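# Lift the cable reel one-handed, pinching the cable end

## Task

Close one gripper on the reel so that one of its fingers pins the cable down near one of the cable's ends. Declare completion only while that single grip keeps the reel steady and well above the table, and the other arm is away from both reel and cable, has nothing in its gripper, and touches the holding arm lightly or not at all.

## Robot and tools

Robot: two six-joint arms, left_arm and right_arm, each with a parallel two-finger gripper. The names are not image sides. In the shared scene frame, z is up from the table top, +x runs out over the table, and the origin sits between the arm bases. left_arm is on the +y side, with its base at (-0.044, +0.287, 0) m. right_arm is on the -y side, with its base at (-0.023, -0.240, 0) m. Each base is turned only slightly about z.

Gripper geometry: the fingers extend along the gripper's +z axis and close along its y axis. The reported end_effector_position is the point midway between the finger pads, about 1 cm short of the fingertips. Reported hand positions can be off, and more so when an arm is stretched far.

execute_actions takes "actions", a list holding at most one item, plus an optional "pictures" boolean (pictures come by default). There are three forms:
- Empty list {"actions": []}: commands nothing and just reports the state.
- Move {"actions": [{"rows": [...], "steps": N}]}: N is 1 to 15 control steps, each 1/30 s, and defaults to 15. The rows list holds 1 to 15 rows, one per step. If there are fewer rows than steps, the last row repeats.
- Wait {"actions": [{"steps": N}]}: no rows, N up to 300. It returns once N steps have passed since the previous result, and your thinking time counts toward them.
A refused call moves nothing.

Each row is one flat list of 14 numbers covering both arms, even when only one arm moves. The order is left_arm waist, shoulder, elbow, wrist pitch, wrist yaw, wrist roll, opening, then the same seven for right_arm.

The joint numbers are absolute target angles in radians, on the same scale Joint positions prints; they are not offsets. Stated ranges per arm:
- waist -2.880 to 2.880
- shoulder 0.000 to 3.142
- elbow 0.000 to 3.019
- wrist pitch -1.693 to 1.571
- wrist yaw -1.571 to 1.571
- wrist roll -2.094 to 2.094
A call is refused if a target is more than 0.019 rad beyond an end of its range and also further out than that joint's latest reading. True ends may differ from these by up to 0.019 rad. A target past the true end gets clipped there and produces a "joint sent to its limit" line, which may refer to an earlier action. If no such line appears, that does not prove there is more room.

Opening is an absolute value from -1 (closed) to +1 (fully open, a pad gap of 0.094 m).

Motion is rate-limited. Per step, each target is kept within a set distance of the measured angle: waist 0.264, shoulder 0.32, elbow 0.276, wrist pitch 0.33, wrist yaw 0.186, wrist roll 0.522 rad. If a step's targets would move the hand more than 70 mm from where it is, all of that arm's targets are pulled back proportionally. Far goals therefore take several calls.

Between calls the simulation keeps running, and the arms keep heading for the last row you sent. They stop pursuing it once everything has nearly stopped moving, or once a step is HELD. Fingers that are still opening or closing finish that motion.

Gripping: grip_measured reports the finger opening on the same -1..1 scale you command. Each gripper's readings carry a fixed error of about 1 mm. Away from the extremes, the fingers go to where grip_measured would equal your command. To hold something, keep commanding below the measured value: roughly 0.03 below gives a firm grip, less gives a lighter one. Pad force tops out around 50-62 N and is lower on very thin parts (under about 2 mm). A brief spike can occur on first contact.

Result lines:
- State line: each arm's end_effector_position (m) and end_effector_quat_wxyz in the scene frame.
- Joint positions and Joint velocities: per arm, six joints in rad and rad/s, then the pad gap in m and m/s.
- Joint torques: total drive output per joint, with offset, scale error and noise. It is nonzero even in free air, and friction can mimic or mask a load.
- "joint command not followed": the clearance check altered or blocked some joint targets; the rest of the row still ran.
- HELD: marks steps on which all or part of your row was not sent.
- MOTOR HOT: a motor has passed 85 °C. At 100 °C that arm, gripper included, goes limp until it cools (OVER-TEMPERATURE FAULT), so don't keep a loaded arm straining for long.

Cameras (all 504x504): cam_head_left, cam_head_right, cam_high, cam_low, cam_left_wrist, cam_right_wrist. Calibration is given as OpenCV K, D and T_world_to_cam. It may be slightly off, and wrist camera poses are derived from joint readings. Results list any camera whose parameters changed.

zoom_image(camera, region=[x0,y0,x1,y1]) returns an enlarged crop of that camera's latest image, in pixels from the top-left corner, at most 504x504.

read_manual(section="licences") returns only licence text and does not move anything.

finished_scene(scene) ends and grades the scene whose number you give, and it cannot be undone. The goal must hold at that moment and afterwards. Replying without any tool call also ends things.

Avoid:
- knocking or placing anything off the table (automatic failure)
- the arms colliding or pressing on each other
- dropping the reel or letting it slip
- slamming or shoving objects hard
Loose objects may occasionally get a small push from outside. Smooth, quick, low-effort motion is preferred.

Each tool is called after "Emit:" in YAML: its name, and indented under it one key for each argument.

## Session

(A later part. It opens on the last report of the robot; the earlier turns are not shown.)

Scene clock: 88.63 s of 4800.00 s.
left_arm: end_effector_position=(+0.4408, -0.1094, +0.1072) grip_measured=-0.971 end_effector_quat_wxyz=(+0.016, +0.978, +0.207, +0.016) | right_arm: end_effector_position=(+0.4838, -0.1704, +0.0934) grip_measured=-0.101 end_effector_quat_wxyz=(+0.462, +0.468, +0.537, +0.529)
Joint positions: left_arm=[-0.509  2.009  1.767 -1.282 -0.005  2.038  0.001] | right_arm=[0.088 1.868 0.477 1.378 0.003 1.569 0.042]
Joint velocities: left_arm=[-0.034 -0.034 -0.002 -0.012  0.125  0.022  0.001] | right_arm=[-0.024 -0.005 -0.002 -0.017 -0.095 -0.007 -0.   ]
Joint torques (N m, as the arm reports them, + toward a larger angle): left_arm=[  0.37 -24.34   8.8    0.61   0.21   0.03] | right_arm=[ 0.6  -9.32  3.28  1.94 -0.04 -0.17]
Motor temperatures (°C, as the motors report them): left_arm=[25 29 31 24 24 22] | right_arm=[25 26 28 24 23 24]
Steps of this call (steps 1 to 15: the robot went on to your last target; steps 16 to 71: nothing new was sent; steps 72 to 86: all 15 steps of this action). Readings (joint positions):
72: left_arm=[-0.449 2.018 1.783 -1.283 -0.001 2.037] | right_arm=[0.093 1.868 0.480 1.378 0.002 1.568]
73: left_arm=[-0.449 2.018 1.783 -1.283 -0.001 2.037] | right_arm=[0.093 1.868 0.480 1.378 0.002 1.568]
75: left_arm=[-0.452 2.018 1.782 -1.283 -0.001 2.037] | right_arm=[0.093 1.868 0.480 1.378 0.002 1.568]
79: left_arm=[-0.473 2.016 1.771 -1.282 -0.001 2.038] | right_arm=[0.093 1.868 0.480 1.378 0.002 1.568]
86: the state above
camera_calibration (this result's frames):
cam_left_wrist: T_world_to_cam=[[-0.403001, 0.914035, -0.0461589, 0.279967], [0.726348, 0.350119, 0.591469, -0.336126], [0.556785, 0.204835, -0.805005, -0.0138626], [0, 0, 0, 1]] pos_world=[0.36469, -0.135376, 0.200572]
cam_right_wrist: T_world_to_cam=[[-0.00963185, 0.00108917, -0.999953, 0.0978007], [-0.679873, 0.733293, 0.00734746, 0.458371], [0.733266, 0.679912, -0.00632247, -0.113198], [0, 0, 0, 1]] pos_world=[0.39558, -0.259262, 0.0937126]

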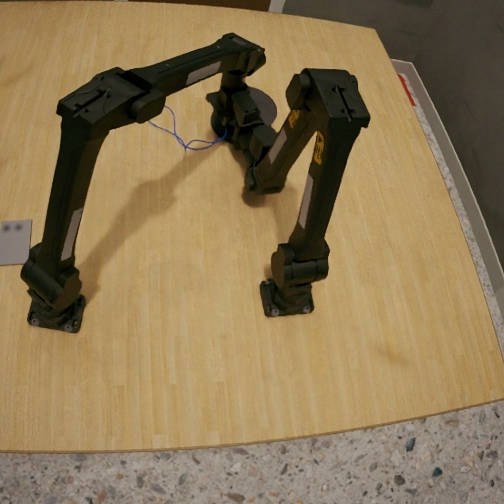

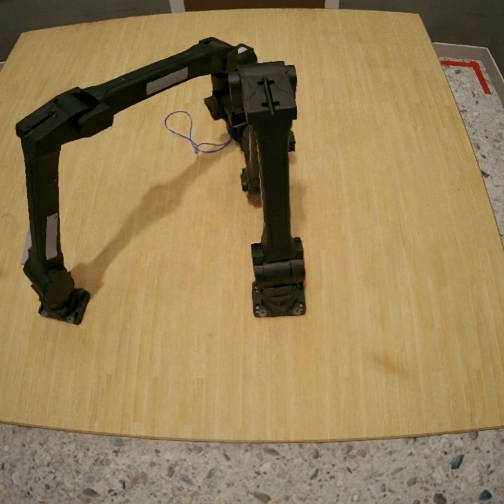

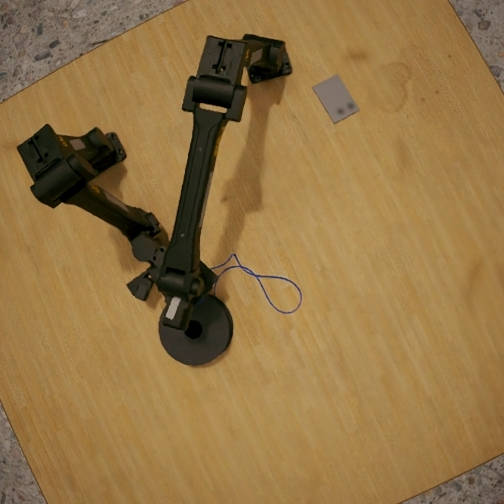

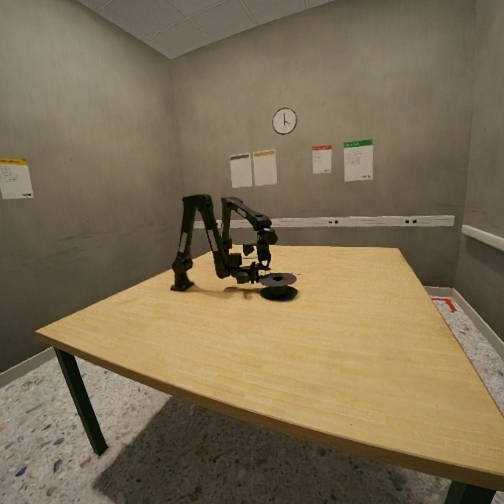

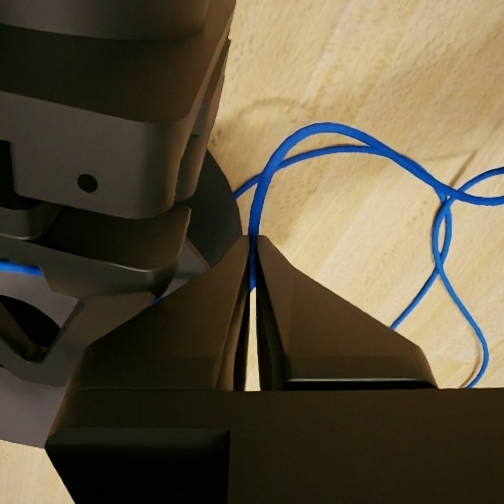

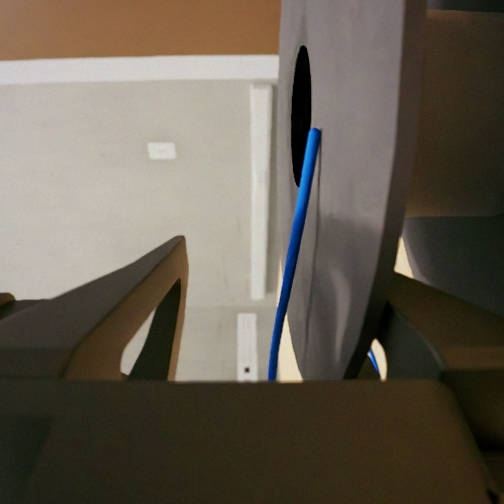

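Emit:
execute_actions:
  actions:
    - {"rows":[[-0.505,2.0,1.755,-1.27,0,2.05,-1,0.08,1.85,0.485,1.39,0,1.571,-1]],"steps":15}

Scene clock: 90.47 s of 4800.00 s.
left_arm: end_effector_position=(+0.4407, -0.1096, +0.1093) grip_measured=-0.971 end_effector_quat_wxyz=(+0.018, +0.978, +0.207, +0.017) | right_arm: end_effector_position=(+0.4827, -0.1709, +0.0919) grip_measured=-0.896 end_effector_quat_wxyz=(+0.460, +0.470, +0.538, +0.528)
Joint positions: left_arm=[-0.509  2.006  1.767 -1.282 -0.004  2.038  0.001] | right_arm=[0.087 1.868 0.474 1.375 0.002 1.572 0.005]
Joint velocities: left_arm=[-0.015  0.015  0.002 -0.007 -0.066  0.081  0.   ] | right_arm=[ 0.005  0.005  0.002 -0.012  0.007  0.022 -0.   ]
Joint torques (N m, as the arm reports them, + toward a larger angle): left_arm=[  0.77 -23.98   8.81   0.5    0.16   0.01] | right_arm=[ 0.1  -9.52  3.4   1.95 -0.01 -0.15]
Motor temperatures (°C, as the motors report them): left_arm=[25 29 31 24 24 22] | right_arm=[25 26 28 24 23 24]
Steps of this call (steps 1 to 15: the robot went on to your last target; steps 16 to 40: nothing new was sent; steps 41 to 55: all 15 steps of this action). Readings (joint positions):
41: left_arm=[-0.509 2.006 1.767 -1.282 -0.004 2.038] | right_arm=[0.088 1.868 0.477 1.378 0.003 1.569]
42: left_arm=[-0.509 2.006 1.767 -1.282 -0.004 2.038] | right_arm=[0.088 1.868 0.477 1.378 0.003 1.569]
44: left_arm=[-0.509 2.006 1.767 -1.282 -0.004 2.038] | right_arm=[0.088 1.868 0.476 1.375 0.002 1.569]
48: left_arm=[-0.509 2.006 1.767 -1.282 -0.004 2.038] | right_arm=[0.087 1.868 0.474 1.375 0.002 1.572]
55: the state above
camera_calibration (this result's frames):
cam_left_wrist: T_world_to_cam=[[-0.402853, 0.913903, -0.0499059, 0.280579], [0.725373, 0.352049, 0.59152, -0.336551], [0.558161, 0.202095, -0.804745, -0.0130176], [0, 0, 0, 1]] pos_world=[0.364423, -0.135309, 0.202603]
cam_right_wrist: T_world_to_cam=[[-0.0157145, 0.00334488, -0.999871, 0.0995845], [-0.679774, 0.733304, 0.0131368, 0.457459], [0.733253, 0.679893, -0.00924977, -0.111762], [0, 0, 0, 1]] pos_world=[0.394484, -0.259803, 0.0925283]

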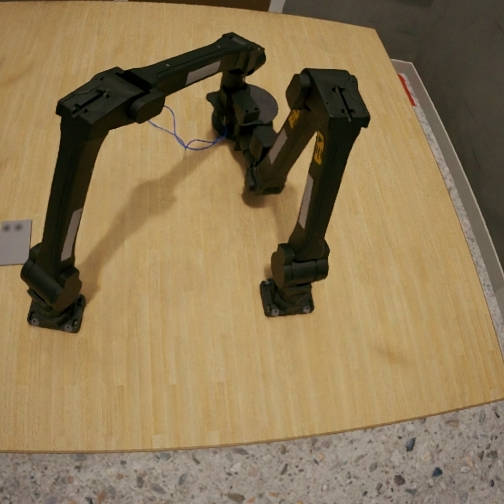

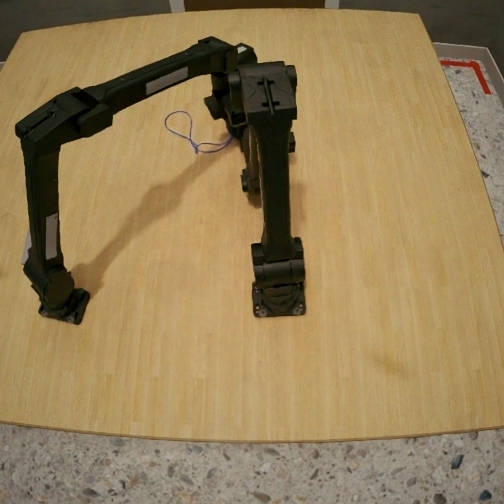

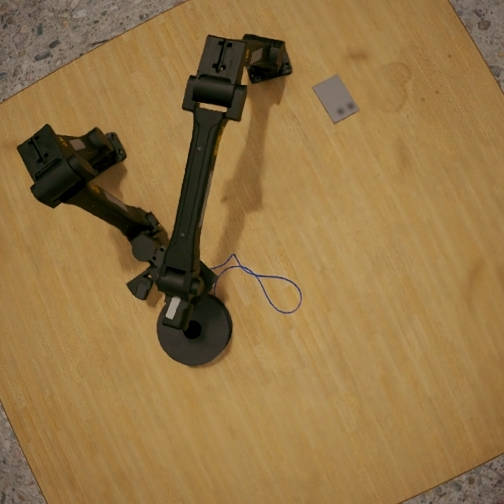

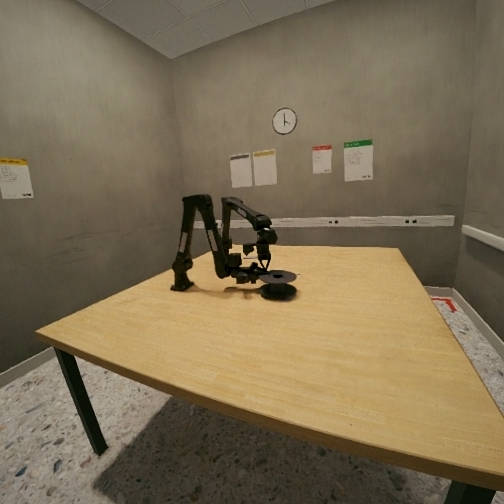

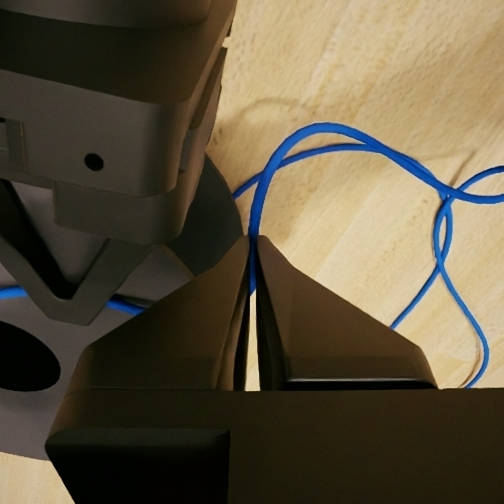

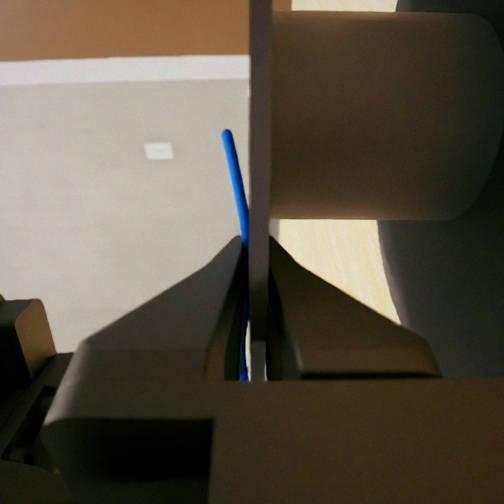

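Emit:
execute_actions:
  actions:
    - {"rows":[[-0.5,2.0,1.755,-1.27,0,2.05,-0.6,0.08,1.85,0.485,1.39,0,1.571,-1],[-0.5,2.0,1.755,-1.27,0,2.05,-0.6,0.08,1.85,0.485,1.39,0,1.571,-1],[-0.5,2.0,1.755,-1.27,0,2.05,-0.6,0.08,1.85,0.485,1.39,0,1.571,-1],[-0.5,2.0,1.755,-1.27,0,2.05,-0.6,0.08,1.85,0.485,1.39,0,1.571,-1],[-0.5,2.0,1.755,-1.27,0,2.05,-0.6,0.08,1.85,0.485,1.39,0,1.571,-1],[-0.48,2.0,1.82,-1.33,0,2.05,-0.6,0.08,1.85,0.485,1.39,0,1.571,-1],[-0.46,1.98,1.9,-1.4,0,2.05,-0.6,0.08,1.85,0.485,1.39,0,1.571,-1],[-0.42,1.95,1.95,-1.45,0,2.05,-0.6,0.08,1.85,0.485,1.39,0,1.571,-1],[-0.35,1.9,1.95,-1.45,0,2.05,-0.6,0.08,1.85,0.485,1.39,0,1.571,-1]],"steps":15}

Scene clock: 92.70 s of 4800.00 s.
left_arm: end_effector_position=(+0.4655, -0.0586, +0.1691) grip_measured=-0.601 end_effector_quat_wxyz=(+0.017, +0.968, +0.251, +0.017) | right_arm: end_effector_position=(+0.4827, -0.1709, +0.0919) grip_measured=-0.896 end_effector_quat_wxyz=(+0.460, +0.470, +0.538, +0.528)
Joint positions: left_arm=[-0.419  1.949  1.837 -1.412 -0.003  2.038  0.019] | right_arm=[0.087 1.868 0.474 1.375 0.002 1.572 0.005]
Joint velocities: left_arm=[ 0.464 -0.269  0.315 -0.208 -0.022 -0.081  0.001] | right_arm=[-0.005  0.005  0.007 -0.007  0.007 -0.007 -0.001]
Joint torques (N m, as the arm reports them, + toward a larger angle): left_arm=[  1.83 -24.43  15.6   -0.45   0.1   -0.01] | right_arm=[-0.28 -9.55  3.35  2.07 -0.02 -0.17]
Motor temperatures (°C, as the motors report them): left_arm=[25 30 31 24 24 22] | right_arm=[25 26 28 24 23 24]
Steps of this call (steps 1 to 15: the robot went on to your last target; steps 16 to 52: nothing new was sent; steps 53 to 67: all 15 steps of this action). Readings (joint positions):
53: left_arm=[-0.509 2.006 1.767 -1.282 -0.004 2.038] | right_arm=[0.087 1.868 0.474 1.375 0.002 1.572]
54: left_arm=[-0.509 2.006 1.767 -1.282 -0.004 2.038] | right_arm=[0.087 1.868 0.474 1.375 0.002 1.572]
56: left_arm=[-0.509 2.006 1.767 -1.282 -0.004 2.038] | right_arm=[0.087 1.868 0.474 1.375 0.002 1.572]
60: left_arm=[-0.503 2.007 1.789 -1.344 -0.003 2.038] | right_arm=[0.087 1.868 0.474 1.375 0.002 1.572]
67: the state above
camera_calibration (this result's frames):
cam_left_wrist: T_world_to_cam=[[-0.483484, 0.874043, -0.0478721, 0.281835], [0.692357, 0.415301, 0.590056, -0.388636], [0.535616, 0.252138, -0.805942, 0.0245849], [0, 0, 0, 1]] pos_world=[0.39217, -0.0911338, 0.262623]
cam_right_wrist: T_world_to_cam=[[-0.0157145, 0.00334488, -0.999871, 0.0995845], [-0.679774, 0.733304, 0.0131368, 0.457459], [0.733253, 0.679893, -0.00924977, -0.111762], [0, 0, 0, 1]] pos_world=[0.394484, -0.259803, 0.0925283]

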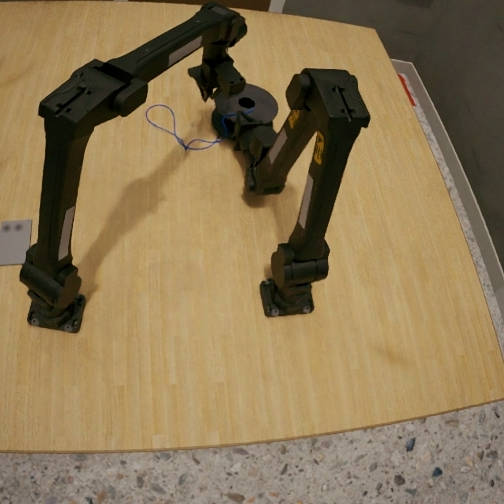

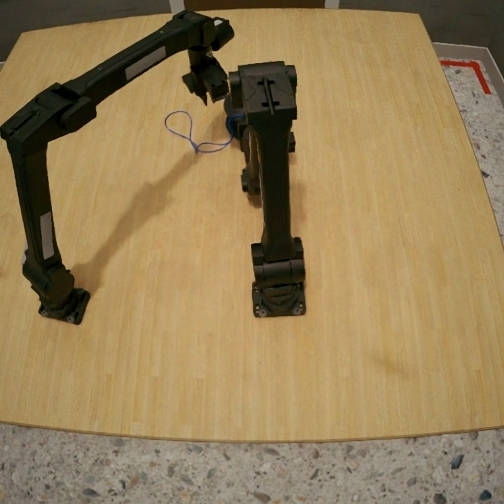

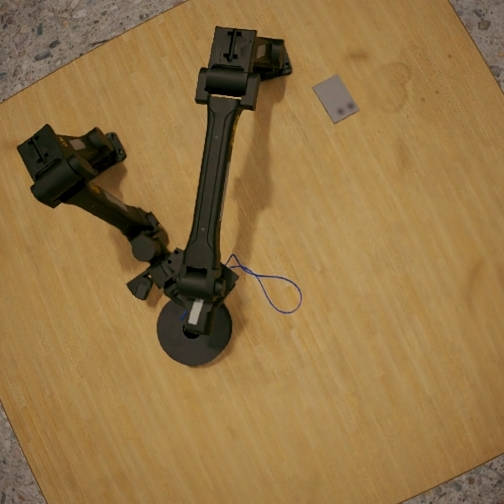

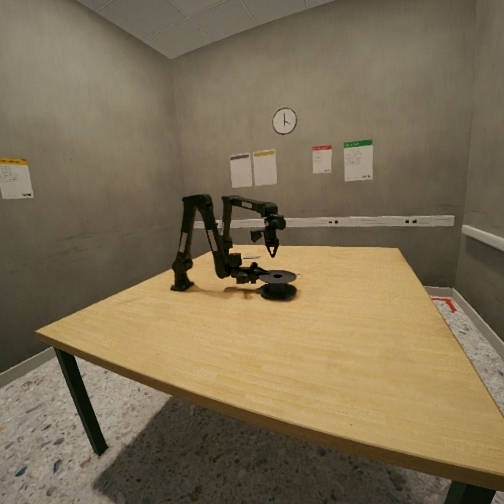

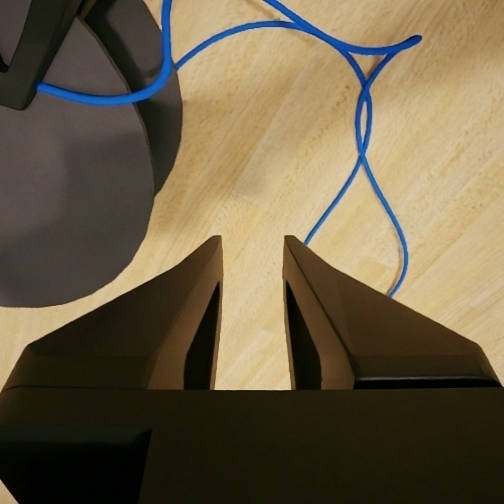

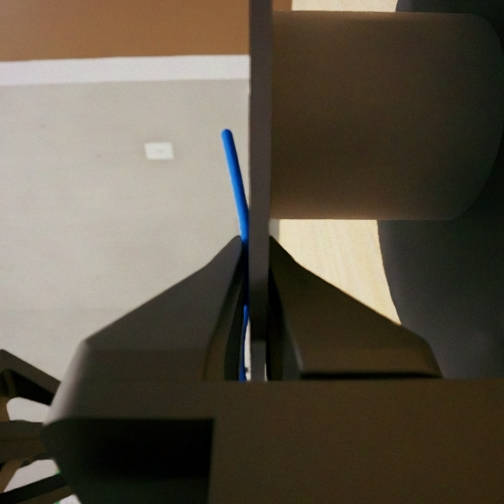

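Emit:
execute_actions:
  actions:
    - {"rows":[[0.0,1.6,1.6,-1.4,0,1.2,-0.6,0.08,1.85,0.485,1.39,0,1.571,-1],[0.0,1.6,1.6,-1.4,0,1.2,-0.6,0.08,1.85,0.485,1.39,0,1.571,-1],[0.0,1.6,1.6,-1.4,0,1.2,-0.6,0.08,1.85,0.485,1.39,0,1.571,-1],[0.0,1.6,1.6,-1.4,0,1.2,-0.6,0.08,1.85,0.485,1.39,0,1.571,-1],[0.1,1.4,1.4,-1.4,0,1.0,-0.6,0.08,1.79,0.49,1.31,0,1.571,-1],[0.2,1.4,1.4,-1.4,0,1.0,-0.6,0.08,1.73,0.5,1.24,0,1.571,-1],[0.3,1.4,1.4,-1.4,0,1.0,-0.6,0.08,1.67,0.51,1.17,0,1.571,-1],[0.35,1.3,1.3,-1.4,0,1.0,-0.6,0.08,1.61,0.52,1.1,0,1.571,-1],[0.35,1.3,1.3,-1.4,0,1.0,-0.6,0.08,1.55,0.53,1.03,0,1.571,-1],[0.35,1.3,1.3,-1.4,0,1.0,-0.6,0.08,1.49,0.54,0.96,0,1.571,-1],[0.35,1.3,1.3,-1.4,0,1.0,-0.6,0.08,1.43,0.555,0.88,0,1.571,-1],[0.35,1.3,1.3,-1.4,0,1.0,-0.6,0.08,1.36,0.57,0.8,0,1.571,-1],[0.35,1.3,1.3,-1.4,0,1.0,-0.6,0.08,1.29,0.585,0.72,0,1.571,-1],[0.35,1.3,1.3,-1.4,0,1.0,-0.6,0.08,1.22,0.6,0.64,0,1.571,-1],[0.35,1.3,1.3,-1.4,0,1.0,-0.6,0.08,1.154,0.62,0.565,0,1.571,-1]],"steps":15}
  pictures: false

Emit:
execute_actions:
  actions:
    - {"steps":40}

Scene clock: 95.93 s of 4800.00 s.
left_arm: end_effector_position=(+0.4005, +0.2461, +0.2698) grip_measured=-0.601 end_effector_quat_wxyz=(+0.057, +0.694, +0.716, +0.046) | right_arm: end_effector_position=(+0.4752, -0.1720, +0.1776) grip_measured=-0.896 end_effector_quat_wxyz=(+0.435, +0.493, +0.564, +0.499)
Joint positions: left_arm=[ 0.086  1.411  1.406 -1.419 -0.001  1.448  0.019] | right_arm=[0.087 1.419 0.486 0.81  0.002 1.572 0.005]
Joint velocities: left_arm=[ 1.441 -0.952 -0.613 -0.002  0.007 -1.429 -0.001] | right_arm=[-0.005 -1.558  0.09  -1.629  0.007 -0.051 -0.001]
Joint torques (N m, as the arm reports them, + toward a larger angle): left_arm=[  1.3  -12.36   9.51   0.76   0.04  -0.19] | right_arm=[ 0.31 -6.93  9.9   2.39  0.04 -0.16]
Motor temperatures (°C, as the motors report them): left_arm=[25 30 31 24 24 22] | right_arm=[25 26 28 24 23 24]
Steps of this call (steps 1 to 30: the robot went on to your last target; steps 31 to 82: nothing new was sent; steps 83 to 97: all 15 steps of this action). Readings (joint positions):
83: left_arm=[-0.335 1.869 1.896 -1.430 -0.001 2.006] | right_arm=[0.087 1.868 0.474 1.375 0.002 1.572]
84: left_arm=[-0.328 1.849 1.860 -1.425 -0.001 1.970] | right_arm=[0.087 1.868 0.474 1.375 0.002 1.572]
86: left_arm=[-0.298 1.802 1.786 -1.425 -0.001 1.895] | right_arm=[0.087 1.868 0.474 1.375 0.002 1.572]
90: left_arm=[-0.194 1.680 1.639 -1.421 -0.001 1.752] | right_arm=[0.087 1.784 0.475 1.211 0.002 1.572]
97: the state above

Scene clock: 97.27 s of 4800.00 s.
left_arm: end_effector_position=(+0.3563, +0.3590, +0.2820) grip_measured=-0.601 end_effector_quat_wxyz=(+0.076, +0.403, +0.910, +0.053) | right_arm: end_effector_position=(+0.4665, -0.1732, +0.2755) grip_measured=-0.896 end_effector_quat_wxyz=(+0.453, +0.477, +0.546, +0.519)
Joint positions: left_arm=[ 0.355  1.284  1.312 -1.414 -0.003  1.013  0.019] | right_arm=[0.087 1.164 0.56  0.554 0.002 1.572 0.005]
Joint velocities: left_arm=[-0.005 -0.015  0.017  0.007  0.007 -0.022 -0.001] | right_arm=[-0.005 -0.005  0.002 -0.002 -0.007 -0.022 -0.   ]
Joint torques (N m, as the arm reports them, + toward a larger angle): left_arm=[ 0.27 -9.91  9.4   1.02  0.13 -0.18] | right_arm=[ 0.53 -5.3  11.54  1.87 -0.05 -0.13]
Motor temperatures (°C, as the motors report them): left_arm=[25 29 31 24 24 22] | right_arm=[25 26 28 24 23 24]
Steps of this call (steps 1 to 40: the robot went on to your last target). Readings (joint positions):
1: left_arm=[0.138 1.380 1.386 -1.419 -0.001 1.399] | right_arm=[0.087 1.368 0.489 0.757 0.002 1.572]
2: left_arm=[0.193 1.352 1.370 -1.418 -0.001 1.345] | right_arm=[0.087 1.321 0.493 0.710 0.002 1.572]
4: left_arm=[0.304 1.306 1.338 -1.414 -0.001 1.227] | right_arm=[0.087 1.239 0.504 0.637 0.002 1.572]
8: left_arm=[0.399 1.278 1.319 -1.414 -0.004 1.098] | right_arm=[0.087 1.155 0.540 0.573 0.002 1.572]
40: the state above
camera_calibration (this result's frames):
cam_left_wrist: T_world_to_cam=[[-0.72664, -0.667039, -0.164479, 0.54214], [-0.648927, 0.587781, 0.483122, -0.106896], [-0.225583, 0.457791, -0.859965, 0.281368], [0, 0, 0, 1]] pos_world=[0.388044, 0.295652, 0.382781]
cam_right_wrist: T_world_to_cam=[[-0.0466824, -0.000936562, -0.998909, 0.296427], [-0.67881, 0.733658, 0.0310352, 0.440414], [0.732829, 0.679519, -0.0348846, -0.0894347], [0, 0, 0, 1]] pos_world=[0.378336, -0.262063, 0.279316]

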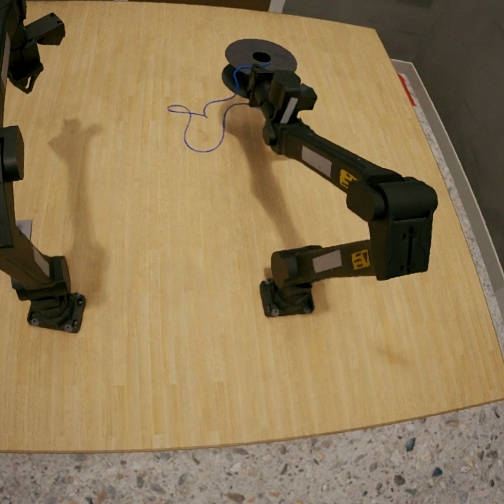

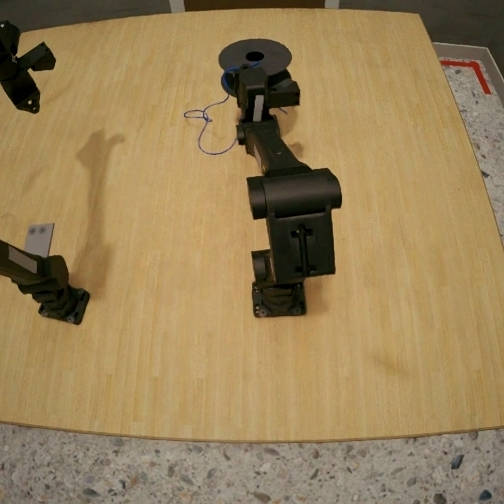

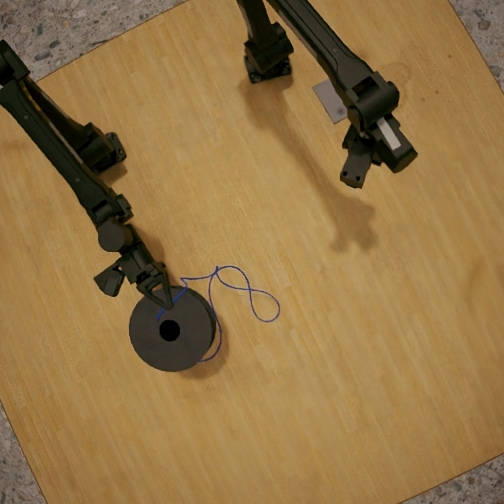

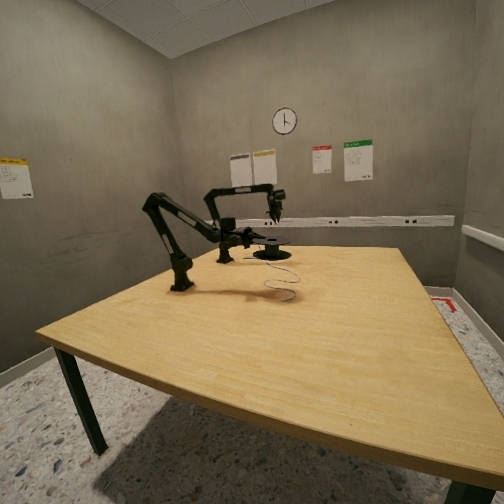

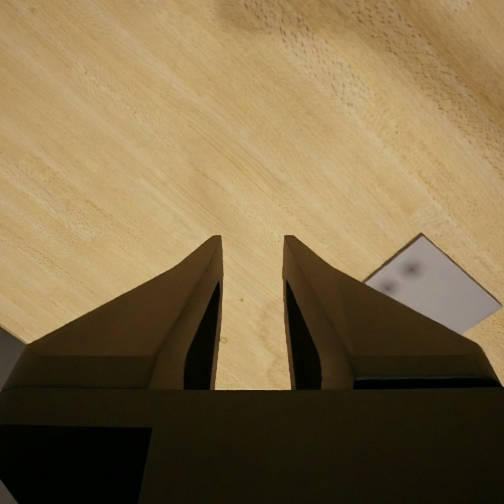

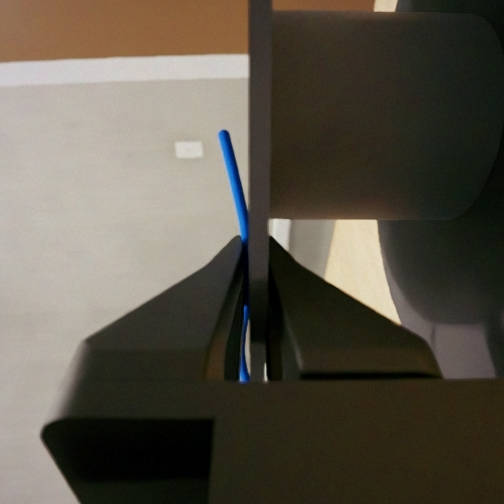

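Emit:
finished_scene:
  scene: 1

The scene is finished: the task was done.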